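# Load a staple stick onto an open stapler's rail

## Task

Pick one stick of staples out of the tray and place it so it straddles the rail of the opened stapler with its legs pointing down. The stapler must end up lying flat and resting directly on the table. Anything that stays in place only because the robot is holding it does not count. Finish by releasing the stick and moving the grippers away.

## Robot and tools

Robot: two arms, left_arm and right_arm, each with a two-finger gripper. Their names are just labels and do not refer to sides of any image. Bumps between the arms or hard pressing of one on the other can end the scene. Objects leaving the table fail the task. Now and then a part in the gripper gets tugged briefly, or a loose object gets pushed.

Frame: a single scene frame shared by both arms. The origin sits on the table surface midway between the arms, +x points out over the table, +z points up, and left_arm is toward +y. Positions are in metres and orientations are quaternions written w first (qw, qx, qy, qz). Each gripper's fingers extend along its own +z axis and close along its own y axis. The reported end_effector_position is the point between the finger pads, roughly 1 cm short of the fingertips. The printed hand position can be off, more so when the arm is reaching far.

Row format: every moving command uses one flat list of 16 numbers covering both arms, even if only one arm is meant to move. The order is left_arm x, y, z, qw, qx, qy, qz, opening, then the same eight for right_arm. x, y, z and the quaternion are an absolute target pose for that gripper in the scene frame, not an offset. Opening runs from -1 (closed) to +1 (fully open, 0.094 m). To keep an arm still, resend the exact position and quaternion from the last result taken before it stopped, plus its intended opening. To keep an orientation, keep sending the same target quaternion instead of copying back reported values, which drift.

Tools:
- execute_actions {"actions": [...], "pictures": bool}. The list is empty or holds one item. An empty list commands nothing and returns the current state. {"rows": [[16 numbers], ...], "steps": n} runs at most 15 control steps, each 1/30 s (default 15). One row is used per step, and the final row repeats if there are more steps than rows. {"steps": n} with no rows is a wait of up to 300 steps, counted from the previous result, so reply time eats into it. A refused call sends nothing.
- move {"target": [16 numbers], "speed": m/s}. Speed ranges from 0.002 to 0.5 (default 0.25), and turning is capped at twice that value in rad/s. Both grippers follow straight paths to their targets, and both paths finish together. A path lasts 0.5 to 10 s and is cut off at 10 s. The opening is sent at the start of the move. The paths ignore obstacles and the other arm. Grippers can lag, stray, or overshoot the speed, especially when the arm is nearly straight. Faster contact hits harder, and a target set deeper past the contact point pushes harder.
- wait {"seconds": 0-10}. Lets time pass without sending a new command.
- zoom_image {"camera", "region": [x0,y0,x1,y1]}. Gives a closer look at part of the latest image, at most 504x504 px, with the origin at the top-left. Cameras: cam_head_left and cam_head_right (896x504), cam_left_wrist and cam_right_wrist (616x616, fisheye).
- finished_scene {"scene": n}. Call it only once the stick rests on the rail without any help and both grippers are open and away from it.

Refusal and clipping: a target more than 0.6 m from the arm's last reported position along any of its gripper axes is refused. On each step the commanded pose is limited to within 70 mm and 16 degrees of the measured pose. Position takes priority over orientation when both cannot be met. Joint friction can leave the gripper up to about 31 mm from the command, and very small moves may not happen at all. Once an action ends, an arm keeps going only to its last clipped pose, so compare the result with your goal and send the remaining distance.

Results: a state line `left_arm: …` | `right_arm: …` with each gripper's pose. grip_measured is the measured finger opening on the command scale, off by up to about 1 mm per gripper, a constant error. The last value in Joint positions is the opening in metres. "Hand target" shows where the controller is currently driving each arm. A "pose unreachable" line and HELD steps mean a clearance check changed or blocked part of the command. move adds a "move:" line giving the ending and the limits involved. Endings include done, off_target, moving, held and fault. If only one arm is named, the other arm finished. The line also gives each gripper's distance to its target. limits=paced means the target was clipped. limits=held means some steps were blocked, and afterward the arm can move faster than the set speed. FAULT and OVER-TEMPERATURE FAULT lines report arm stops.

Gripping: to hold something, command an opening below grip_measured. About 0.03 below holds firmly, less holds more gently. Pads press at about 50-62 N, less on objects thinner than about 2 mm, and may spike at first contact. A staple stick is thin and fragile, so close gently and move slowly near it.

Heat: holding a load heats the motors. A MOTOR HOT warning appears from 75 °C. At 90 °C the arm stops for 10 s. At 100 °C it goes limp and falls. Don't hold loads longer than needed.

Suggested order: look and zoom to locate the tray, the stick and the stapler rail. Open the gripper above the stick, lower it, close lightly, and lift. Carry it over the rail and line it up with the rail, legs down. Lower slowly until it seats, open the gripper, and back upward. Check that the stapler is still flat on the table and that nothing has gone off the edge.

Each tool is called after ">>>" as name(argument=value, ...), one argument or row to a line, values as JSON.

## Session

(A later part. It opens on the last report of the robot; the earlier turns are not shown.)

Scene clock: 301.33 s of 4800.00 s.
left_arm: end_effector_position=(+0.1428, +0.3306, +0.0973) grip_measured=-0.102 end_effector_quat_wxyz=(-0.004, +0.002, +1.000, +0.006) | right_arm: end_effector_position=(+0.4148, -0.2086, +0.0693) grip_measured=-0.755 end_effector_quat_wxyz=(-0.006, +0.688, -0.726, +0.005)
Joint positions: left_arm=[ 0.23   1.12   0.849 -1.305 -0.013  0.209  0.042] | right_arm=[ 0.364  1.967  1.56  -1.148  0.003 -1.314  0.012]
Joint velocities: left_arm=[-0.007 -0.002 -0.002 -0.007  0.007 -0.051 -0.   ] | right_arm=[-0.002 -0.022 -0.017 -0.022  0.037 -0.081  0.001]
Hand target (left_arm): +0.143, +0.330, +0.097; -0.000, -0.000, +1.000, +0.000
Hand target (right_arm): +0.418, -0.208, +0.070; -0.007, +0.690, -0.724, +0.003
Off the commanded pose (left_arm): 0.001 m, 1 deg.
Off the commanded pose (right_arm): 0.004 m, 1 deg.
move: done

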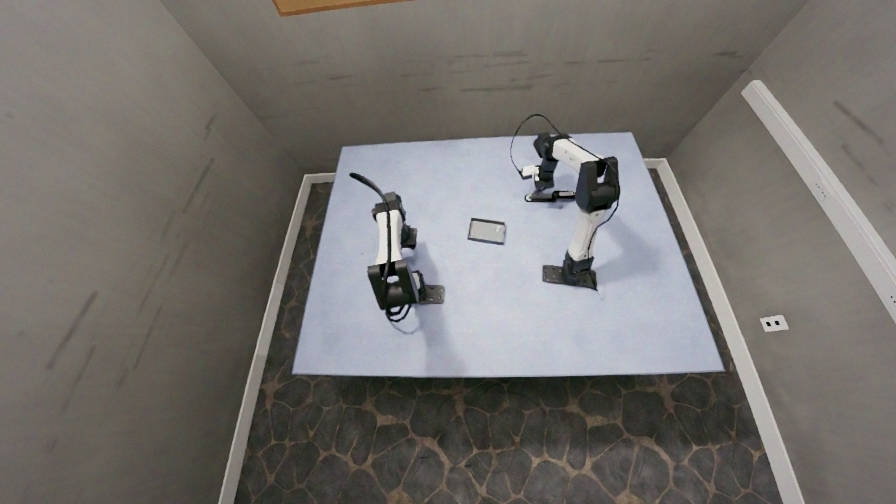

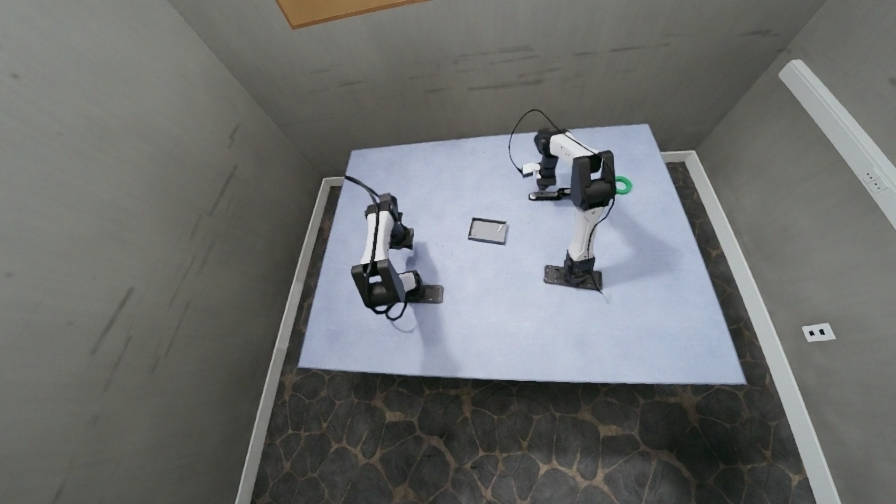

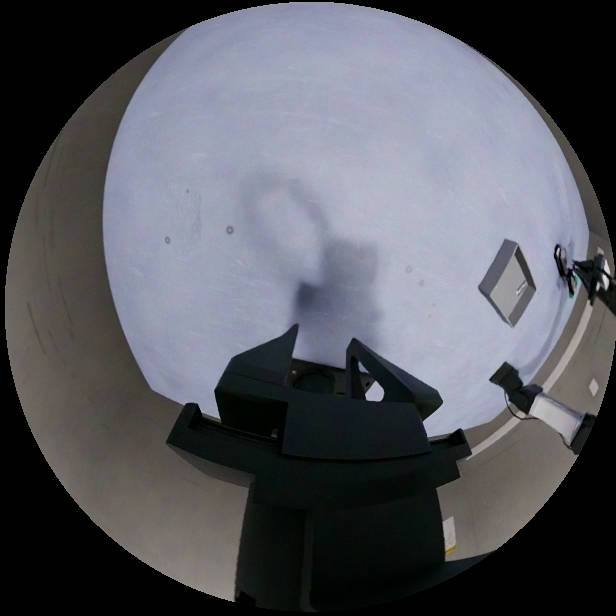

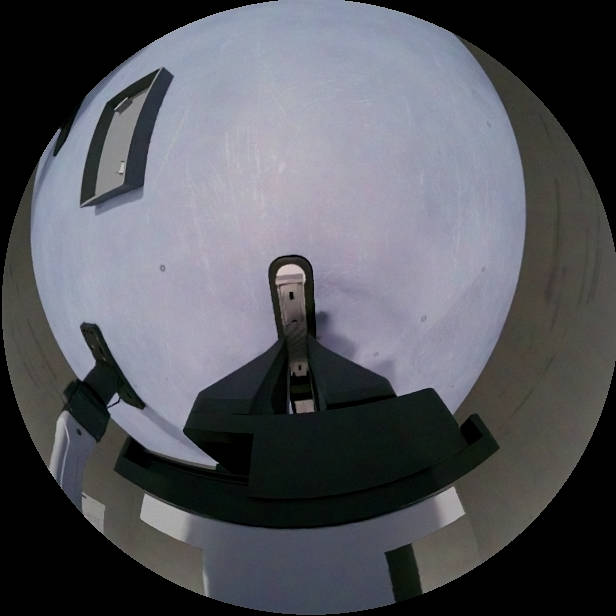

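>>> move(
  target=[0.143,0.33,0.097,0,0,1,0,-0.1, 0.410,-0.209,0.043,0,-0.70,0.714,0,-0.785],
  speed=0.03,
)

>>> zoom_image(
  camera="cam_right_wrist",
  region=[230, 260, 370, 400],
)

>>> zoom_image(
  camera="cam_head_left",
  region=[510, 165, 580, 215],
)

Scene clock: 311.17 s of 4800.00 s.
left_arm: end_effector_position=(+0.1428, +0.3306, +0.0973) grip_measured=-0.102 end_effector_quat_wxyz=(-0.004, +0.002, +1.000, +0.006) | right_arm: end_effector_position=(+0.4140, -0.2087, +0.0544) grip_measured=-0.755 end_effector_quat_wxyz=(-0.010, +0.697, -0.717, +0.008)
Joint positions: left_arm=[ 0.23   1.12   0.849 -1.305 -0.013  0.209  0.042] | right_arm=[ 0.364  1.967  1.499 -1.079  0.003 -1.34   0.012]
Joint velocities: left_arm=[-0.002 -0.002  0.007 -0.066 -0.081 -0.007  0.   ] | right_arm=[-0.017 -0.002 -0.012 -0.022 -0.007  0.022  0.001]
Hand target (left_arm): +0.143, +0.330, +0.097; -0.000, -0.000, +1.000, +0.000
Hand target (right_arm): +0.410, -0.209, +0.043; +0.000, +0.700, -0.714, -0.000
Off the commanded pose (left_arm): 0.001 m, 1 deg.
Off the commanded pose (right_arm): 0.012 m, 1 deg.
After step 90, 5.70 s passed at rest.
move: off_target (right_arm)

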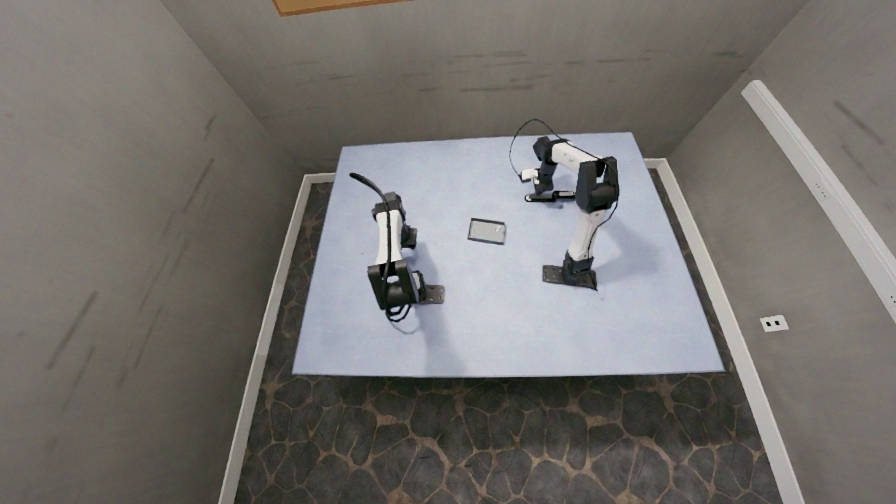

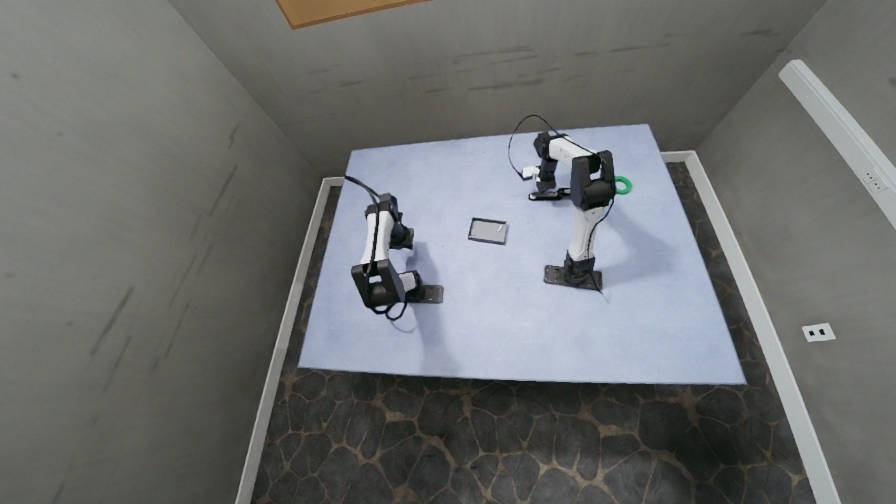

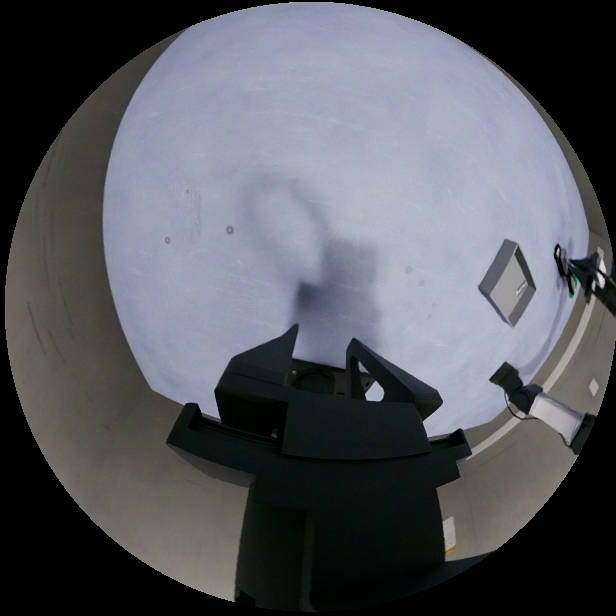

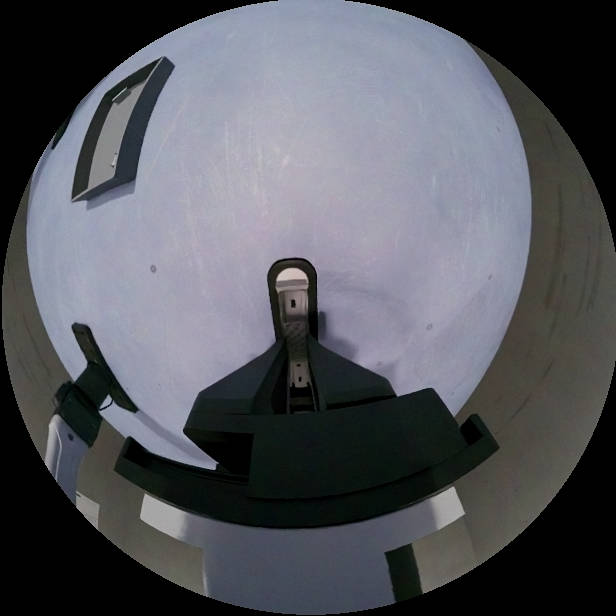

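Region (230, 260, 370, 400) of cam_right_wrist's 616x616 image, scaled by 3.600, with more detail than that image has.

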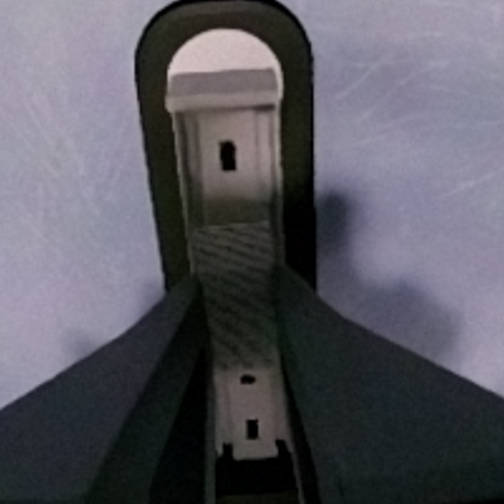

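Region (510, 165, 580, 215) of cam_head_left's 896x504 image, scaled by 7.200, with more detail than that image has; it fills the top 360 rows of this view, and the rest is white.

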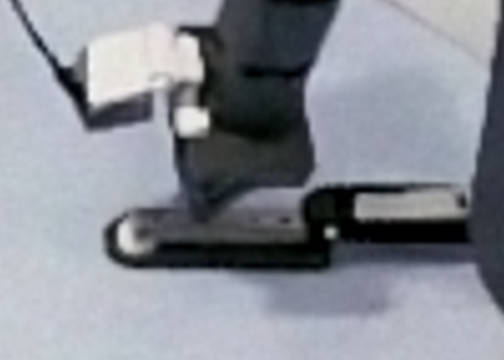

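Aligned. Continue down.

>>> execute_actions(
  actions=[
    {"rows":[[0.143,0.33,0.097,0,0,1,0,-0.1,0.4105,-0.209,0.042,0,-0.70,0.714,0,-0.785],[0.143,0.33,0.097,0,0,1,0,-0.1,0.4105,-0.209,0.041,0,-0.70,0.714,0,-0.785],[0.143,0.33,0.097,0,0,1,0,-0.1,0.411,-0.209,0.040,0,-0.70,0.714,0,-0.785],[0.143,0.33,0.097,0,0,1,0,-0.1,0.411,-0.209,0.039,0,-0.70,0.714,0,-0.785],[0.143,0.33,0.097,0,0,1,0,-0.1,0.411,-0.209,0.038,0,-0.70,0.714,0,-0.785],[0.143,0.33,0.097,0,0,1,0,-0.1,0.411,-0.209,0.037,0,-0.70,0.714,0,-0.785]]},
  ],
)

>>> zoom_image(
  camera="cam_right_wrist",
  region=[230, 260, 370, 400],
)

Scene clock: 320.50 s of 4800.00 s.
left_arm: end_effector_position=(+0.1428, +0.3306, +0.0973) grip_measured=-0.102 end_effector_quat_wxyz=(-0.004, +0.002, +1.000, +0.006) | right_arm: end_effector_position=(+0.4152, -0.2085, +0.0473) grip_measured=-0.755 end_effector_quat_wxyz=(-0.009, +0.698, -0.716, +0.007)
Joint positions: left_arm=[ 0.23   1.12   0.849 -1.305 -0.013  0.209  0.042] | right_arm=[ 0.364  1.979  1.488 -1.056  0.003 -1.342  0.012]
Joint velocities: left_arm=[-0.012 -0.002 -0.007 -0.007  0.037 -0.022  0.   ] | right_arm=[-0.002 -0.002 -0.002  0.051  0.081  0.007 -0.   ]
Hand target (left_arm): +0.143, +0.330, +0.097; -0.000, -0.000, +1.000, +0.000
Hand target (right_arm): +0.411, -0.209, +0.037; -0.000, +0.700, -0.714, -0.000
Off the commanded pose (left_arm): 0.001 m, 1 deg.
Off the commanded pose (right_arm): 0.011 m, 1 deg.
Steps of this call (steps 1 to 90: nothing new was sent; then 5.83 s passed at rest; steps 91 to 105: all 15 steps of this action). Readings (end_effector_position):
91: left_arm (+0.1428, +0.3306, +0.0973) | right_arm (+0.4150, -0.2085, +0.0544)
92: left_arm (+0.1428, +0.3306, +0.0973) | right_arm (+0.4152, -0.2085, +0.0544)
94: left_arm (+0.1428, +0.3306, +0.0973) | right_arm (+0.4160, -0.2083, +0.0544)
98: left_arm (+0.1428, +0.3306, +0.0973) | right_arm (+0.4165, -0.2082, +0.0525)
105: the state above

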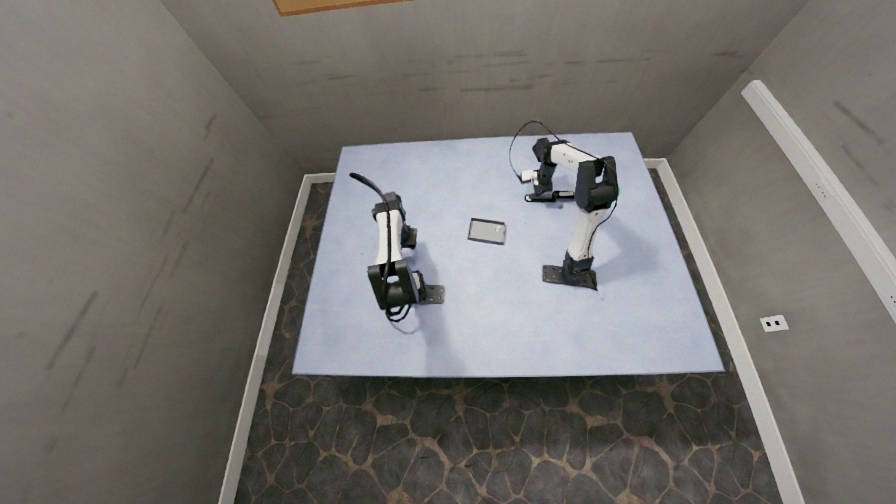

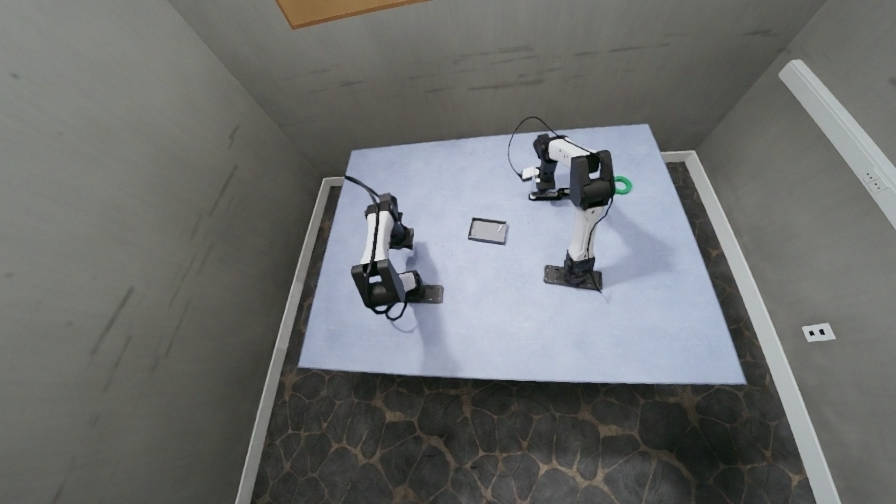

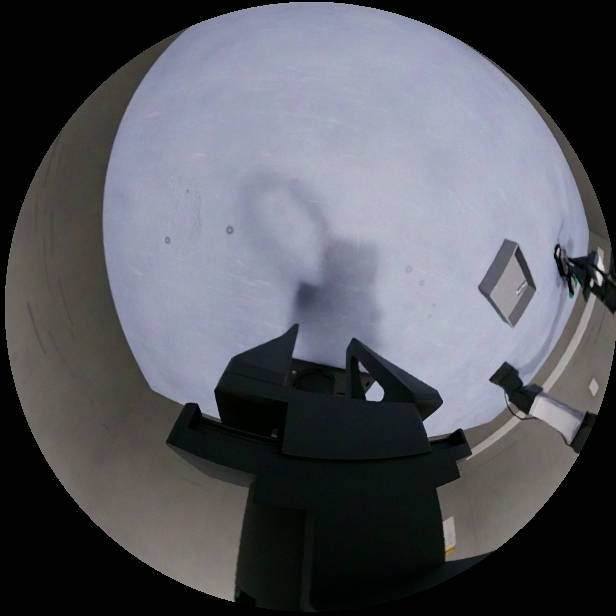

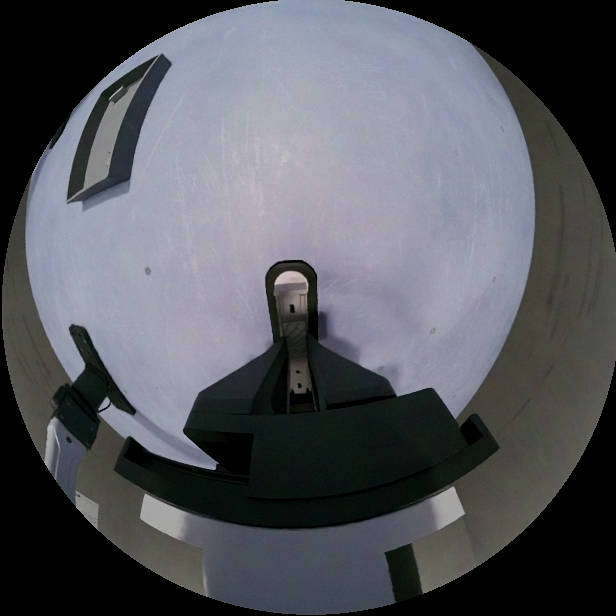

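Region (230, 260, 370, 400) of cam_right_wrist's 616x616 image, scaled by 3.600, with more detail than that image has.

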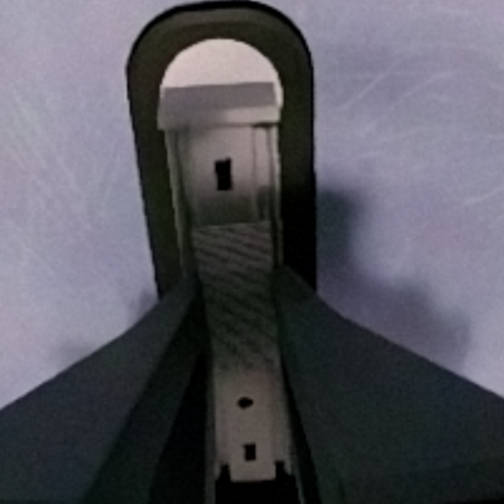

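>>> execute_actions(
  actions=[
    {"rows":[[0.143,0.33,0.097,0,0,1,0,-0.1,0.408,-0.2095,0.036,0.004,0.70,-0.714,-0.004,-0.785],[0.143,0.33,0.097,0,0,1,0,-0.1,0.408,-0.2095,0.035,0.004,0.70,-0.714,-0.004,-0.785],[0.143,0.33,0.097,0,0,1,0,-0.1,0.408,-0.2095,0.034,0.004,0.70,-0.714,-0.004,-0.785],[0.143,0.33,0.097,0,0,1,0,-0.1,0.408,-0.2095,0.033,0.004,0.70,-0.714,-0.004,-0.785]]},
  ],
)

>>> zoom_image(
  camera="cam_right_wrist",
  region=[230, 260, 370, 400],
)

Scene clock: 334.23 s of 4800.00 s.
left_arm: end_effector_position=(+0.1428, +0.3306, +0.0973) grip_measured=-0.102 end_effector_quat_wxyz=(-0.004, +0.002, +1.000, +0.006) | right_arm: end_effector_position=(+0.4131, -0.2089, +0.0444) grip_measured=-0.755 end_effector_quat_wxyz=(-0.006, +0.698, -0.716, +0.006)
Joint positions: left_arm=[ 0.23   1.12   0.849 -1.305 -0.013  0.209  0.042] | right_arm=[ 0.364  1.979  1.476 -1.05   0.003 -1.343  0.012]
Joint velocities: left_arm=[ 0.007 -0.012 -0.002 -0.037 -0.066 -0.081 -0.001] | right_arm=[-0.022 -0.002  0.007 -0.037 -0.007  0.022  0.001]
Hand target (left_arm): +0.143, +0.330, +0.097; -0.000, -0.000, +1.000, +0.000
Hand target (right_arm): +0.408, -0.209, +0.033; +0.004, +0.700, -0.714, -0.004
Off the commanded pose (left_arm): 0.001 m, 1 deg.
Off the commanded pose (right_arm): 0.012 m, 2 deg.
Steps of this call (steps 1 to 90: nothing new was sent; then 10.23 s passed at rest; steps 91 to 105: all 15 steps of this action). Readings (end_effector_position):
91: left_arm (+0.1428, +0.3306, +0.0973) | right_arm (+0.4157, -0.2084, +0.0473)
92: left_arm (+0.1428, +0.3306, +0.0973) | right_arm (+0.4157, -0.2084, +0.0473)
94: left_arm (+0.1428, +0.3306, +0.0973) | right_arm (+0.4155, -0.2084, +0.0469)
98: left_arm (+0.1428, +0.3306, +0.0973) | right_arm (+0.4132, -0.2089, +0.0446)
105: the state above

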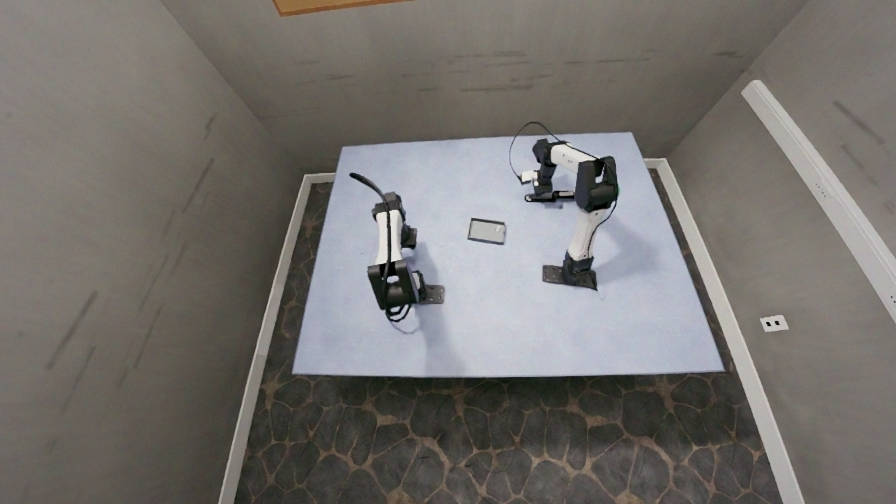

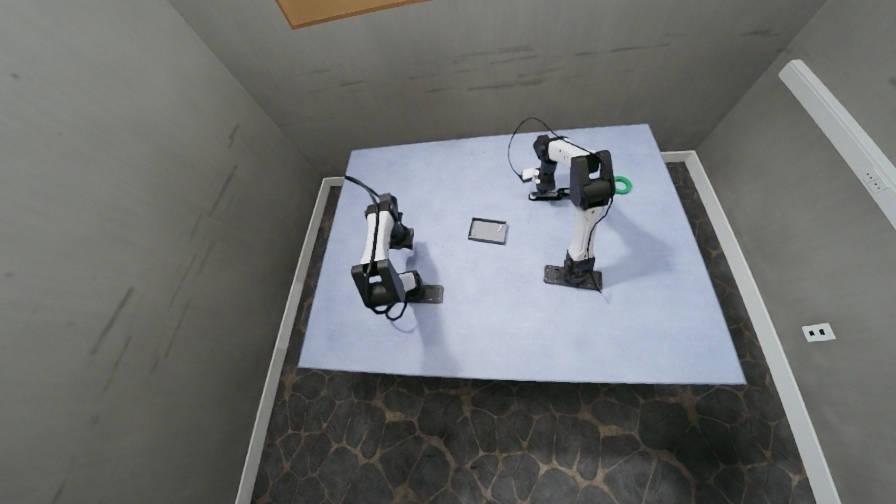

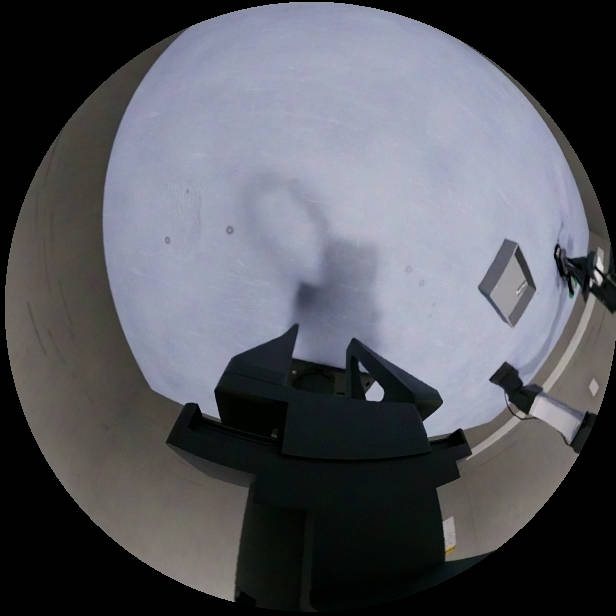

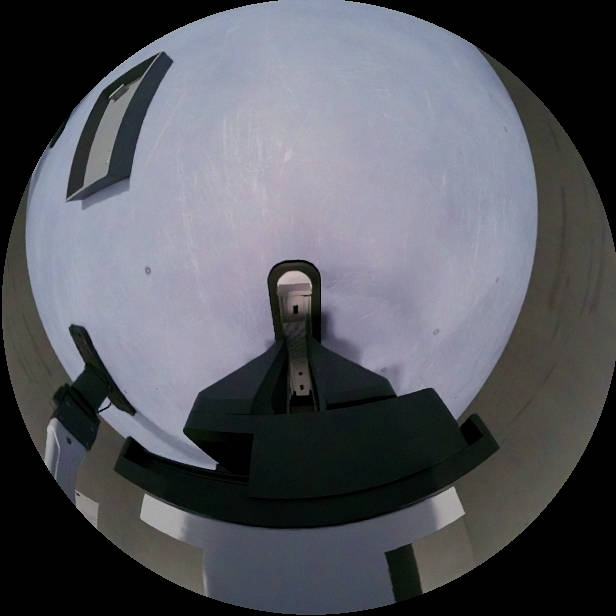

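Region (230, 260, 370, 400) of cam_right_wrist's 616x616 image, scaled by 3.600, with more detail than that image has.

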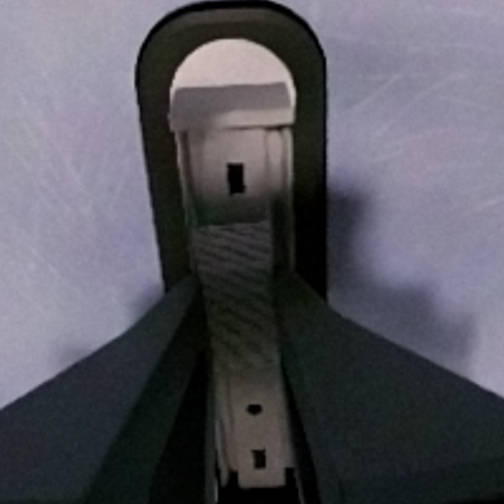

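Want 0.4145. Favour the shoulder now.

>>> execute_actions(
  actions=[
    {"rows":[[0.143,0.33,0.097,0,0,1,0,-0.1,0.4095,-0.209,0.033,0.0015,0.70,-0.714,-0.0015,-0.785],[0.143,0.33,0.097,0,0,1,0,-0.1,0.4095,-0.209,0.033,0.0015,0.70,-0.714,-0.0015,-0.785],[0.143,0.33,0.097,0,0,1,0,-0.1,0.4095,-0.209,0.033,0.0015,0.70,-0.714,-0.0015,-0.785],[0.143,0.33,0.097,0,0,1,0,-0.1,0.410,-0.209,0.032,0.0015,0.70,-0.714,-0.0015,-0.785],[0.143,0.33,0.097,0,0,1,0,-0.1,0.4105,-0.209,0.031,0.0015,0.70,-0.714,-0.0015,-0.785],[0.143,0.33,0.097,0,0,1,0,-0.1,0.411,-0.209,0.030,0.0015,0.70,-0.714,-0.0015,-0.785]]},
  ],
)

>>> zoom_image(
  camera="cam_right_wrist",
  region=[230, 260, 370, 400],
)

Scene clock: 348.97 s of 4800.00 s.
left_arm: end_effector_position=(+0.1428, +0.3306, +0.0973) grip_measured=-0.102 end_effector_quat_wxyz=(-0.004, +0.002, +1.000, +0.006) | right_arm: end_effector_position=(+0.4165, -0.2082, +0.0445) grip_measured=-0.755 end_effector_quat_wxyz=(-0.013, +0.698, -0.716, +0.010)
Joint positions: left_arm=[ 0.23   1.12   0.849 -1.305 -0.013  0.209  0.042] | right_arm=[ 0.364  1.979  1.476 -1.036  0.003 -1.343  0.012]
Joint velocities: left_arm=[ 0.002  0.002  0.012 -0.022 -0.022 -0.022  0.001] | right_arm=[-0.002  0.007 -0.017  0.007  0.007 -0.066 -0.   ]
Hand target (left_arm): +0.143, +0.330, +0.097; -0.000, -0.000, +1.000, +0.000
Hand target (right_arm): +0.411, -0.209, +0.030; +0.002, +0.700, -0.714, -0.002
Off the commanded pose (left_arm): 0.001 m, 1 deg.
Off the commanded pose (right_arm): 0.016 m, 2 deg.
Steps of this call (steps 1 to 90: nothing new was sent; then 11.23 s passed at rest; steps 91 to 105: all 15 steps of this action). Readings (end_effector_position):
91: left_arm (+0.1428, +0.3306, +0.0973) | right_arm (+0.4132, -0.2089, +0.0444)
92: left_arm (+0.1428, +0.3306, +0.0973) | right_arm (+0.4135, -0.2088, +0.0444)
94: left_arm (+0.1428, +0.3306, +0.0973) | right_arm (+0.4142, -0.2087, +0.0444)
98: left_arm (+0.1428, +0.3306, +0.0973) | right_arm (+0.4156, -0.2084, +0.0444)
105: the state above

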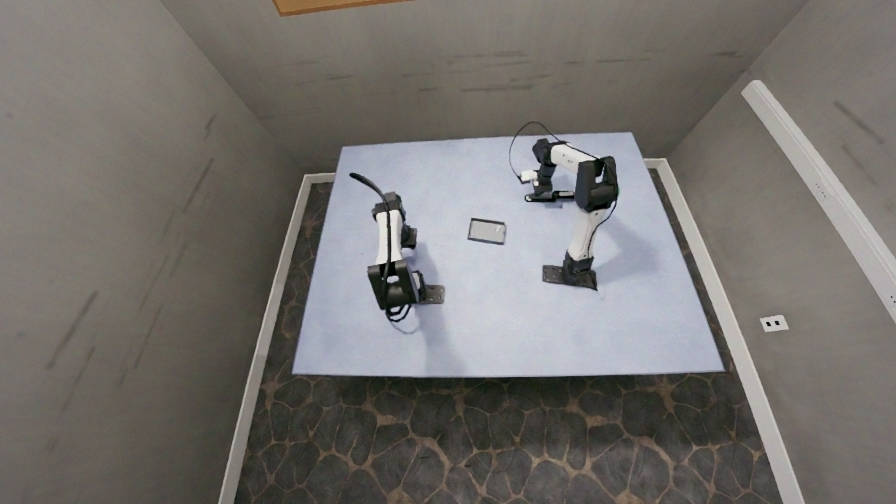

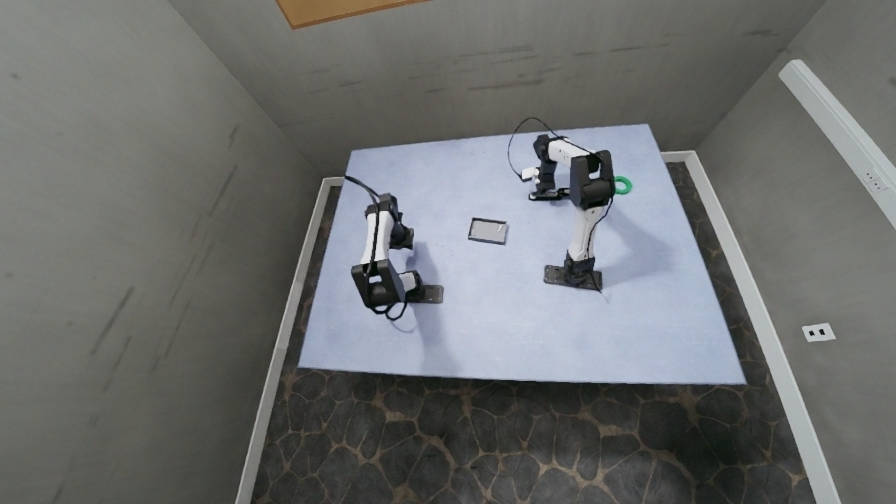

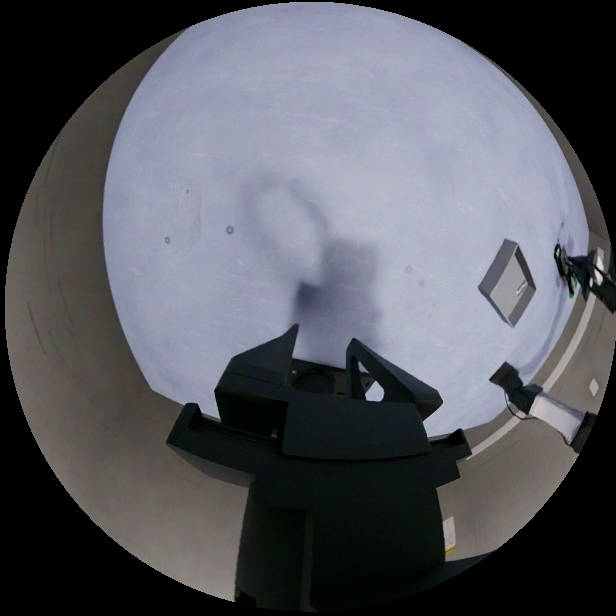

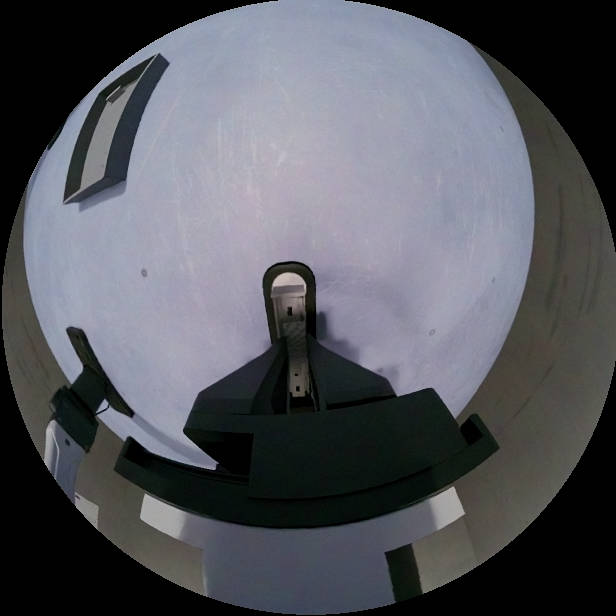

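Region (230, 260, 370, 400) of cam_right_wrist's 616x616 image, scaled by 3.600, with more detail than that image has.

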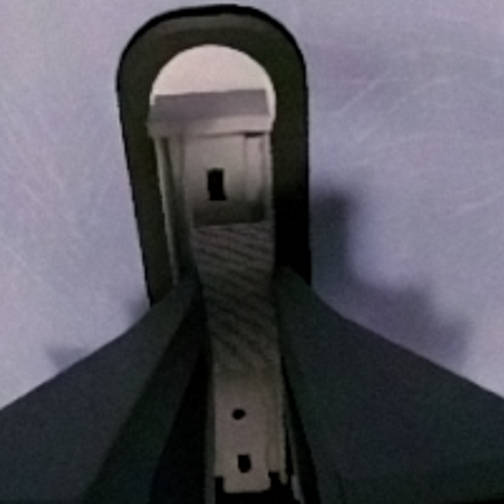

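>>> execute_actions(
  actions=[
    {"rows":[[0.143,0.33,0.097,0,0,1,0,-0.1,0.4075,-0.2097,0.030,0.0075,0.70,-0.714,-0.0055,-0.785]]},
  ],
  pictures=false,
)

Scene clock: 356.13 s of 4800.00 s.
left_arm: end_effector_position=(+0.1428, +0.3306, +0.0973) grip_measured=-0.102 end_effector_quat_wxyz=(-0.004, +0.002, +1.000, +0.006) | right_arm: end_effector_position=(+0.4168, -0.2081, +0.0445) grip_measured=-0.755 end_effector_quat_wxyz=(-0.013, +0.698, -0.716, +0.010)
Joint positions: left_arm=[ 0.23   1.12   0.849 -1.305 -0.013  0.209  0.042] | right_arm=[ 0.364  1.979  1.476 -1.035  0.003 -1.343  0.012]
Joint velocities: left_arm=[ 0.002 -0.007  0.002 -0.022 -0.081 -0.037 -0.   ] | right_arm=[ 0.022 -0.002  0.002 -0.037 -0.037 -0.051 -0.   ]
Hand target (left_arm): +0.143, +0.330, +0.097; -0.000, -0.000, +1.000, +0.000
Hand target (right_arm): +0.407, -0.210, +0.030; +0.007, +0.700, -0.714, -0.006
Off the commanded pose (left_arm): 0.001 m, 1 deg.
Off the commanded pose (right_arm): 0.017 m, 3 deg.
Steps of this call (steps 1 to 90: nothing new was sent; then 3.67 s passed at rest; steps 91 to 105: all 15 steps of this action). Readings (end_effector_position):
91: left_arm (+0.1428, +0.3306, +0.0973) | right_arm (+0.4168, -0.2081, +0.0445)
92: left_arm (+0.1428, +0.3306, +0.0973) | right_arm (+0.4168, -0.2081, +0.0445)
94: left_arm (+0.1428, +0.3306, +0.0973) | right_arm (+0.4168, -0.2081, +0.0445)
98: left_arm (+0.1428, +0.3306, +0.0973) | right_arm (+0.4168, -0.2081, +0.0445)
105: the state above

>>> execute_actions(
  actions=[
    {"rows":[[0.143,0.33,0.097,0,0,1,0,-0.1,0.405,-0.2102,0.030,0.012,0.70,-0.714,-0.0085,-0.785]]},
  ],
  pictures=false,
)

Scene clock: 361.27 s of 4800.00 s.
left_arm: end_effector_position=(+0.1428, +0.3306, +0.0973) grip_measured=-0.102 end_effector_quat_wxyz=(-0.004, +0.002, +1.000, +0.006) | right_arm: end_effector_position=(+0.4147, -0.2086, +0.0444) grip_measured=-0.755 end_effector_quat_wxyz=(-0.009, +0.698, -0.716, +0.008)
Joint positions: left_arm=[ 0.23   1.12   0.849 -1.305 -0.013  0.209  0.042] | right_arm=[ 0.364  1.979  1.476 -1.044  0.003 -1.343  0.012]
Joint velocities: left_arm=[ 0.002 -0.022 -0.012  0.066 -0.007 -0.022  0.   ] | right_arm=[-0.017 -0.002 -0.007 -0.081  0.007 -0.11   0.001]
Hand target (left_arm): +0.143, +0.330, +0.097; -0.000, -0.000, +1.000, +0.000
Hand target (right_arm): +0.405, -0.210, +0.030; +0.012, +0.700, -0.714, -0.009
Off the commanded pose (left_arm): 0.001 m, 1 deg.
Off the commanded pose (right_arm): 0.017 m, 3 deg.
Steps of this call (steps 1 to 90: nothing new was sent; then 1.63 s passed at rest; steps 91 to 105: all 15 steps of this action). Readings (end_effector_position):
91: left_arm (+0.1428, +0.3306, +0.0973) | right_arm (+0.4165, -0.2082, +0.0445)
92: left_arm (+0.1428, +0.3306, +0.0973) | right_arm (+0.4162, -0.2083, +0.0445)
94: left_arm (+0.1428, +0.3306, +0.0973) | right_arm (+0.4155, -0.2084, +0.0444)
98: left_arm (+0.1428, +0.3306, +0.0973) | right_arm (+0.4150, -0.2085, +0.0444)
105: the state above

>>> execute_actions(
  actions=[
    {"rows":[[0.143,0.33,0.097,0,0,1,0,-0.1,0.406,-0.21,0.0282,0.012,0.70,-0.714,-0.0085,-0.785],[0.143,0.33,0.097,0,0,1,0,-0.1,0.406,-0.21,0.0282,0.012,0.70,-0.714,-0.0085,-0.785],[0.143,0.33,0.097,0,0,1,0,-0.1,0.407,-0.2098,0.0264,0.012,0.70,-0.714,-0.0085,-0.785]]},
  ],
)

>>> zoom_image(
  camera="cam_right_wrist",
  region=[230, 260, 370, 400],
)

Scene clock: 375.60 s of 4800.00 s.
left_arm: end_effector_position=(+0.1428, +0.3306, +0.0973) grip_measured=-0.102 end_effector_quat_wxyz=(-0.004, +0.002, +1.000, +0.006) | right_arm: end_effector_position=(+0.4138, -0.2087, +0.0405) grip_measured=-0.755 end_effector_quat_wxyz=(-0.005, +0.698, -0.716, +0.005)
Joint positions: left_arm=[ 0.23   1.12   0.849 -1.305 -0.013  0.209  0.042] | right_arm=[ 0.364  1.99   1.476 -1.044  0.003 -1.343  0.012]
Joint velocities: left_arm=[-0.002 -0.012  0.017 -0.037 -0.022  0.051 -0.   ] | right_arm=[-0.002 -0.002 -0.002 -0.051 -0.022  0.037 -0.   ]
Hand target (left_arm): +0.143, +0.330, +0.097; -0.000, -0.000, +1.000, +0.000
Hand target (right_arm): +0.407, -0.210, +0.027; +0.012, +0.700, -0.714, -0.009
Off the commanded pose (left_arm): 0.001 m, 1 deg.
Off the commanded pose (right_arm): 0.016 m, 2 deg.
Steps of this call (steps 1 to 90: nothing new was sent; then 10.83 s passed at rest; steps 91 to 105: all 15 steps of this action). Readings (end_effector_position):
91: left_arm (+0.1428, +0.3306, +0.0973) | right_arm (+0.4145, -0.2086, +0.0439)
92: left_arm (+0.1428, +0.3306, +0.0973) | right_arm (+0.4144, -0.2086, +0.0431)
94: left_arm (+0.1428, +0.3306, +0.0973) | right_arm (+0.4138, -0.2087, +0.0405)
98: left_arm (+0.1428, +0.3306, +0.0973) | right_arm (+0.4138, -0.2087, +0.0405)
105: the state above

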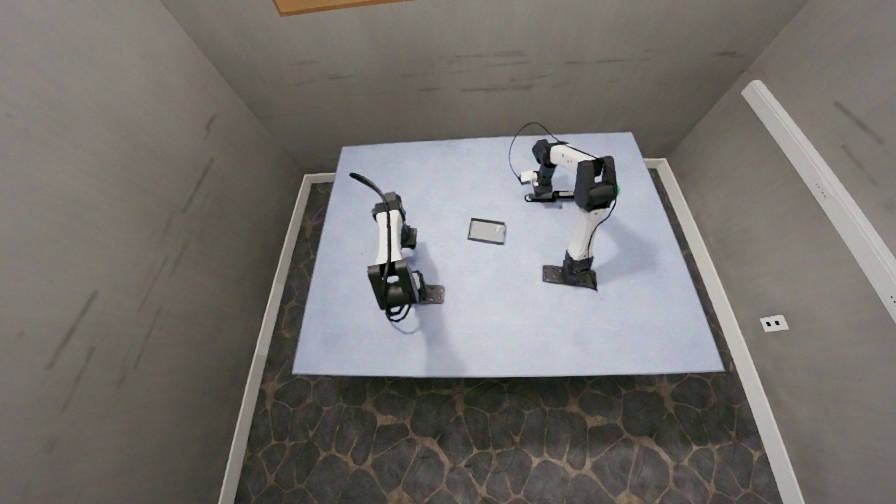

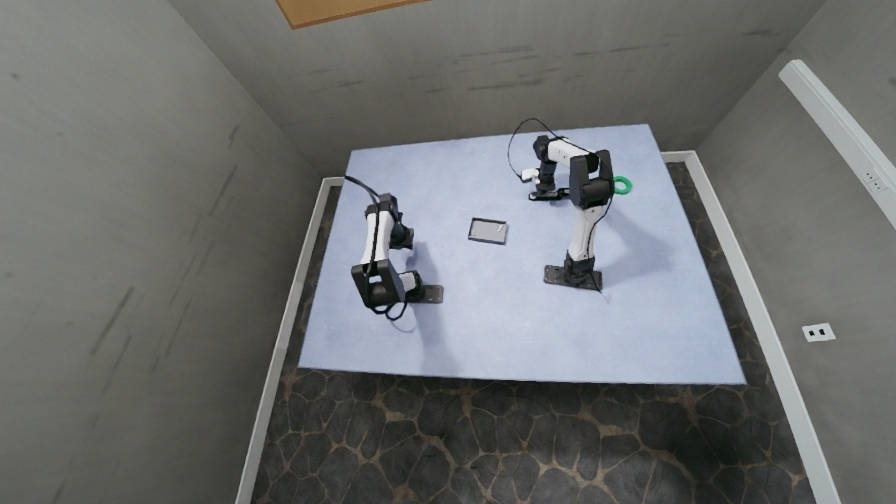

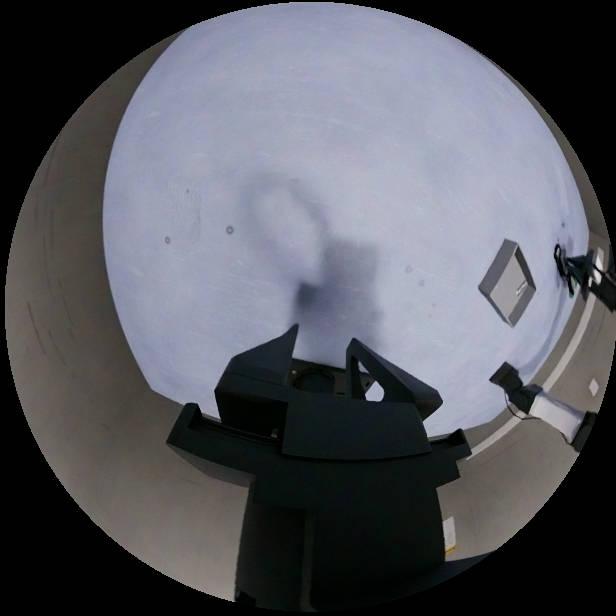

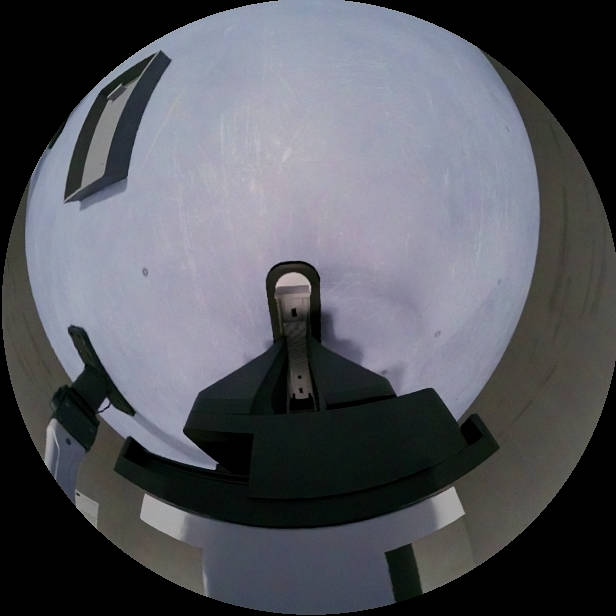

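Region (230, 260, 370, 400) of cam_right_wrist's 616x616 image, scaled by 3.600, with more detail than that image has.

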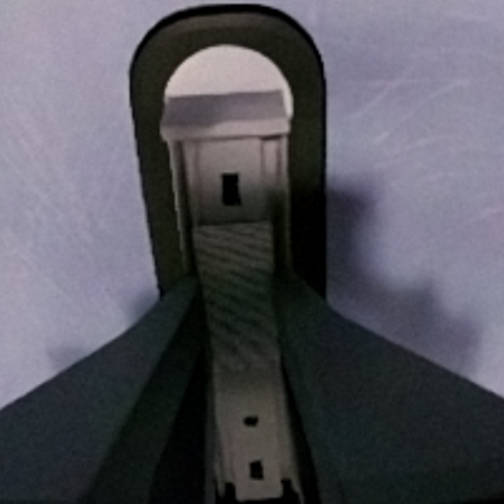

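>>> execute_actions(
  actions=[],
)

>>> zoom_image(
  camera="cam_right_wrist",
  region=[200, 220, 400, 420],
)

Scene clock: 407.27 s of 4800.00 s.
left_arm: end_effector_position=(+0.1428, +0.3306, +0.0973) grip_measured=-0.102 end_effector_quat_wxyz=(-0.004, +0.002, +1.000, +0.006) | right_arm: end_effector_position=(+0.4138, -0.2087, +0.0405) grip_measured=-0.755 end_effector_quat_wxyz=(-0.005, +0.698, -0.716, +0.005)
Joint positions: left_arm=[ 0.23   1.12   0.849 -1.305 -0.013  0.209  0.042] | right_arm=[ 0.364  1.99   1.476 -1.044  0.003 -1.343  0.012]
Joint velocities: left_arm=[-0.022  0.007 -0.007 -0.022 -0.081 -0.022  0.   ] | right_arm=[-0.002  0.012  0.002 -0.051 -0.051  0.007  0.001]
Hand target (left_arm): +0.143, +0.330, +0.097; -0.000, -0.000, +1.000, +0.000
Hand target (right_arm): +0.407, -0.210, +0.027; +0.012, +0.700, -0.714, -0.009
Off the commanded pose (left_arm): 0.001 m, 1 deg.
Off the commanded pose (right_arm): 0.016 m, 2 deg.
Steps of this call (steps 1 to 90: nothing new was sent; then 28.67 s passed at rest). Readings (end_effector_position):
1: left_arm (+0.1428, +0.3306, +0.0973) | right_arm (+0.4138, -0.2087, +0.0405)
2: left_arm (+0.1428, +0.3306, +0.0973) | right_arm (+0.4138, -0.2087, +0.0405)
4: left_arm (+0.1428, +0.3306, +0.0973) | right_arm (+0.4138, -0.2087, +0.0405)
8: left_arm (+0.1428, +0.3306, +0.0973) | right_arm (+0.4138, -0.2087, +0.0405)
90: the state above

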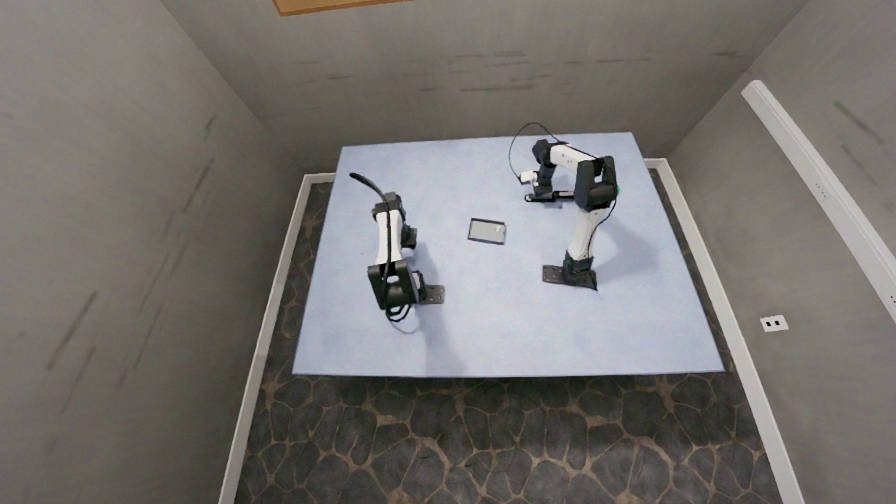

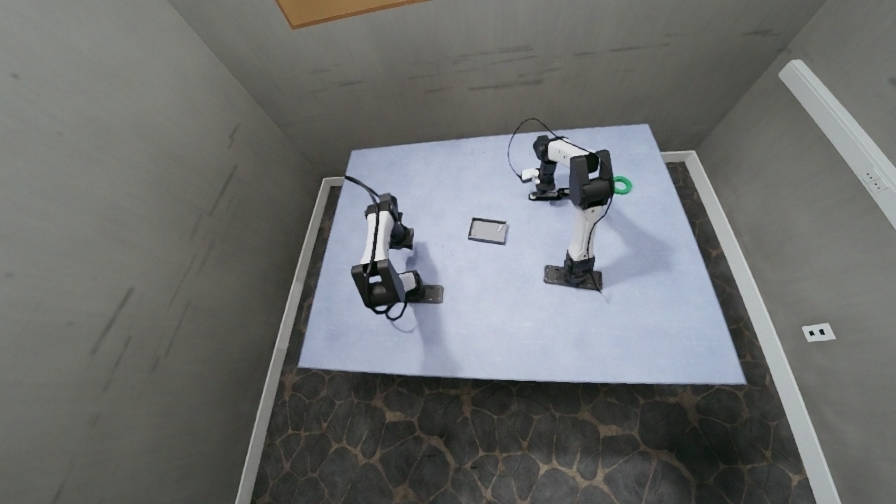

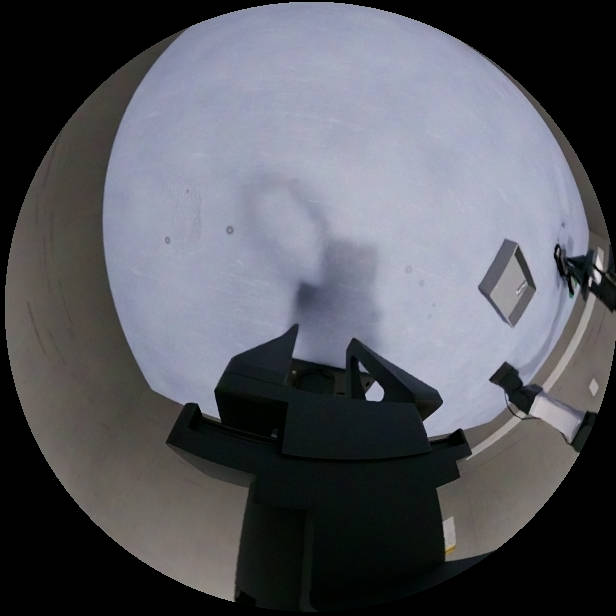

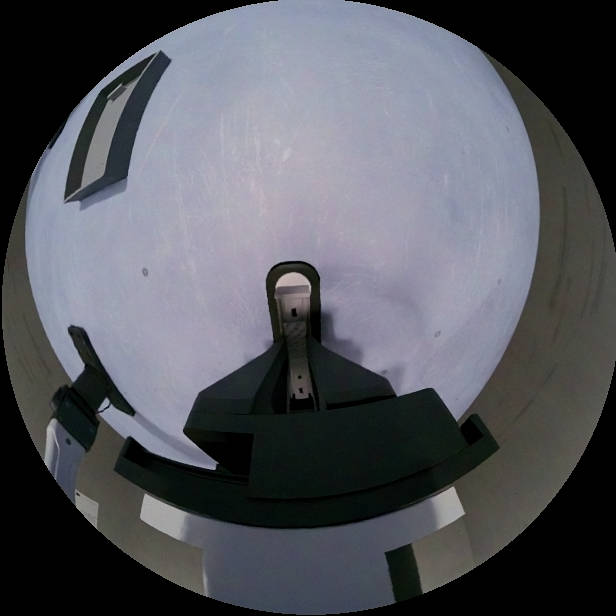

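Region (200, 220, 400, 420) of cam_right_wrist's 616x616 image, scaled by 2.520, with more detail than that image has.

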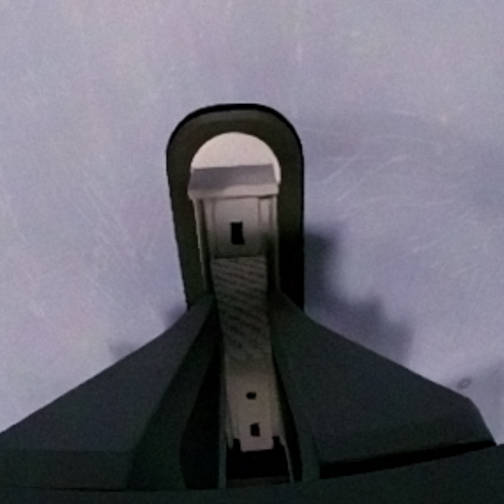

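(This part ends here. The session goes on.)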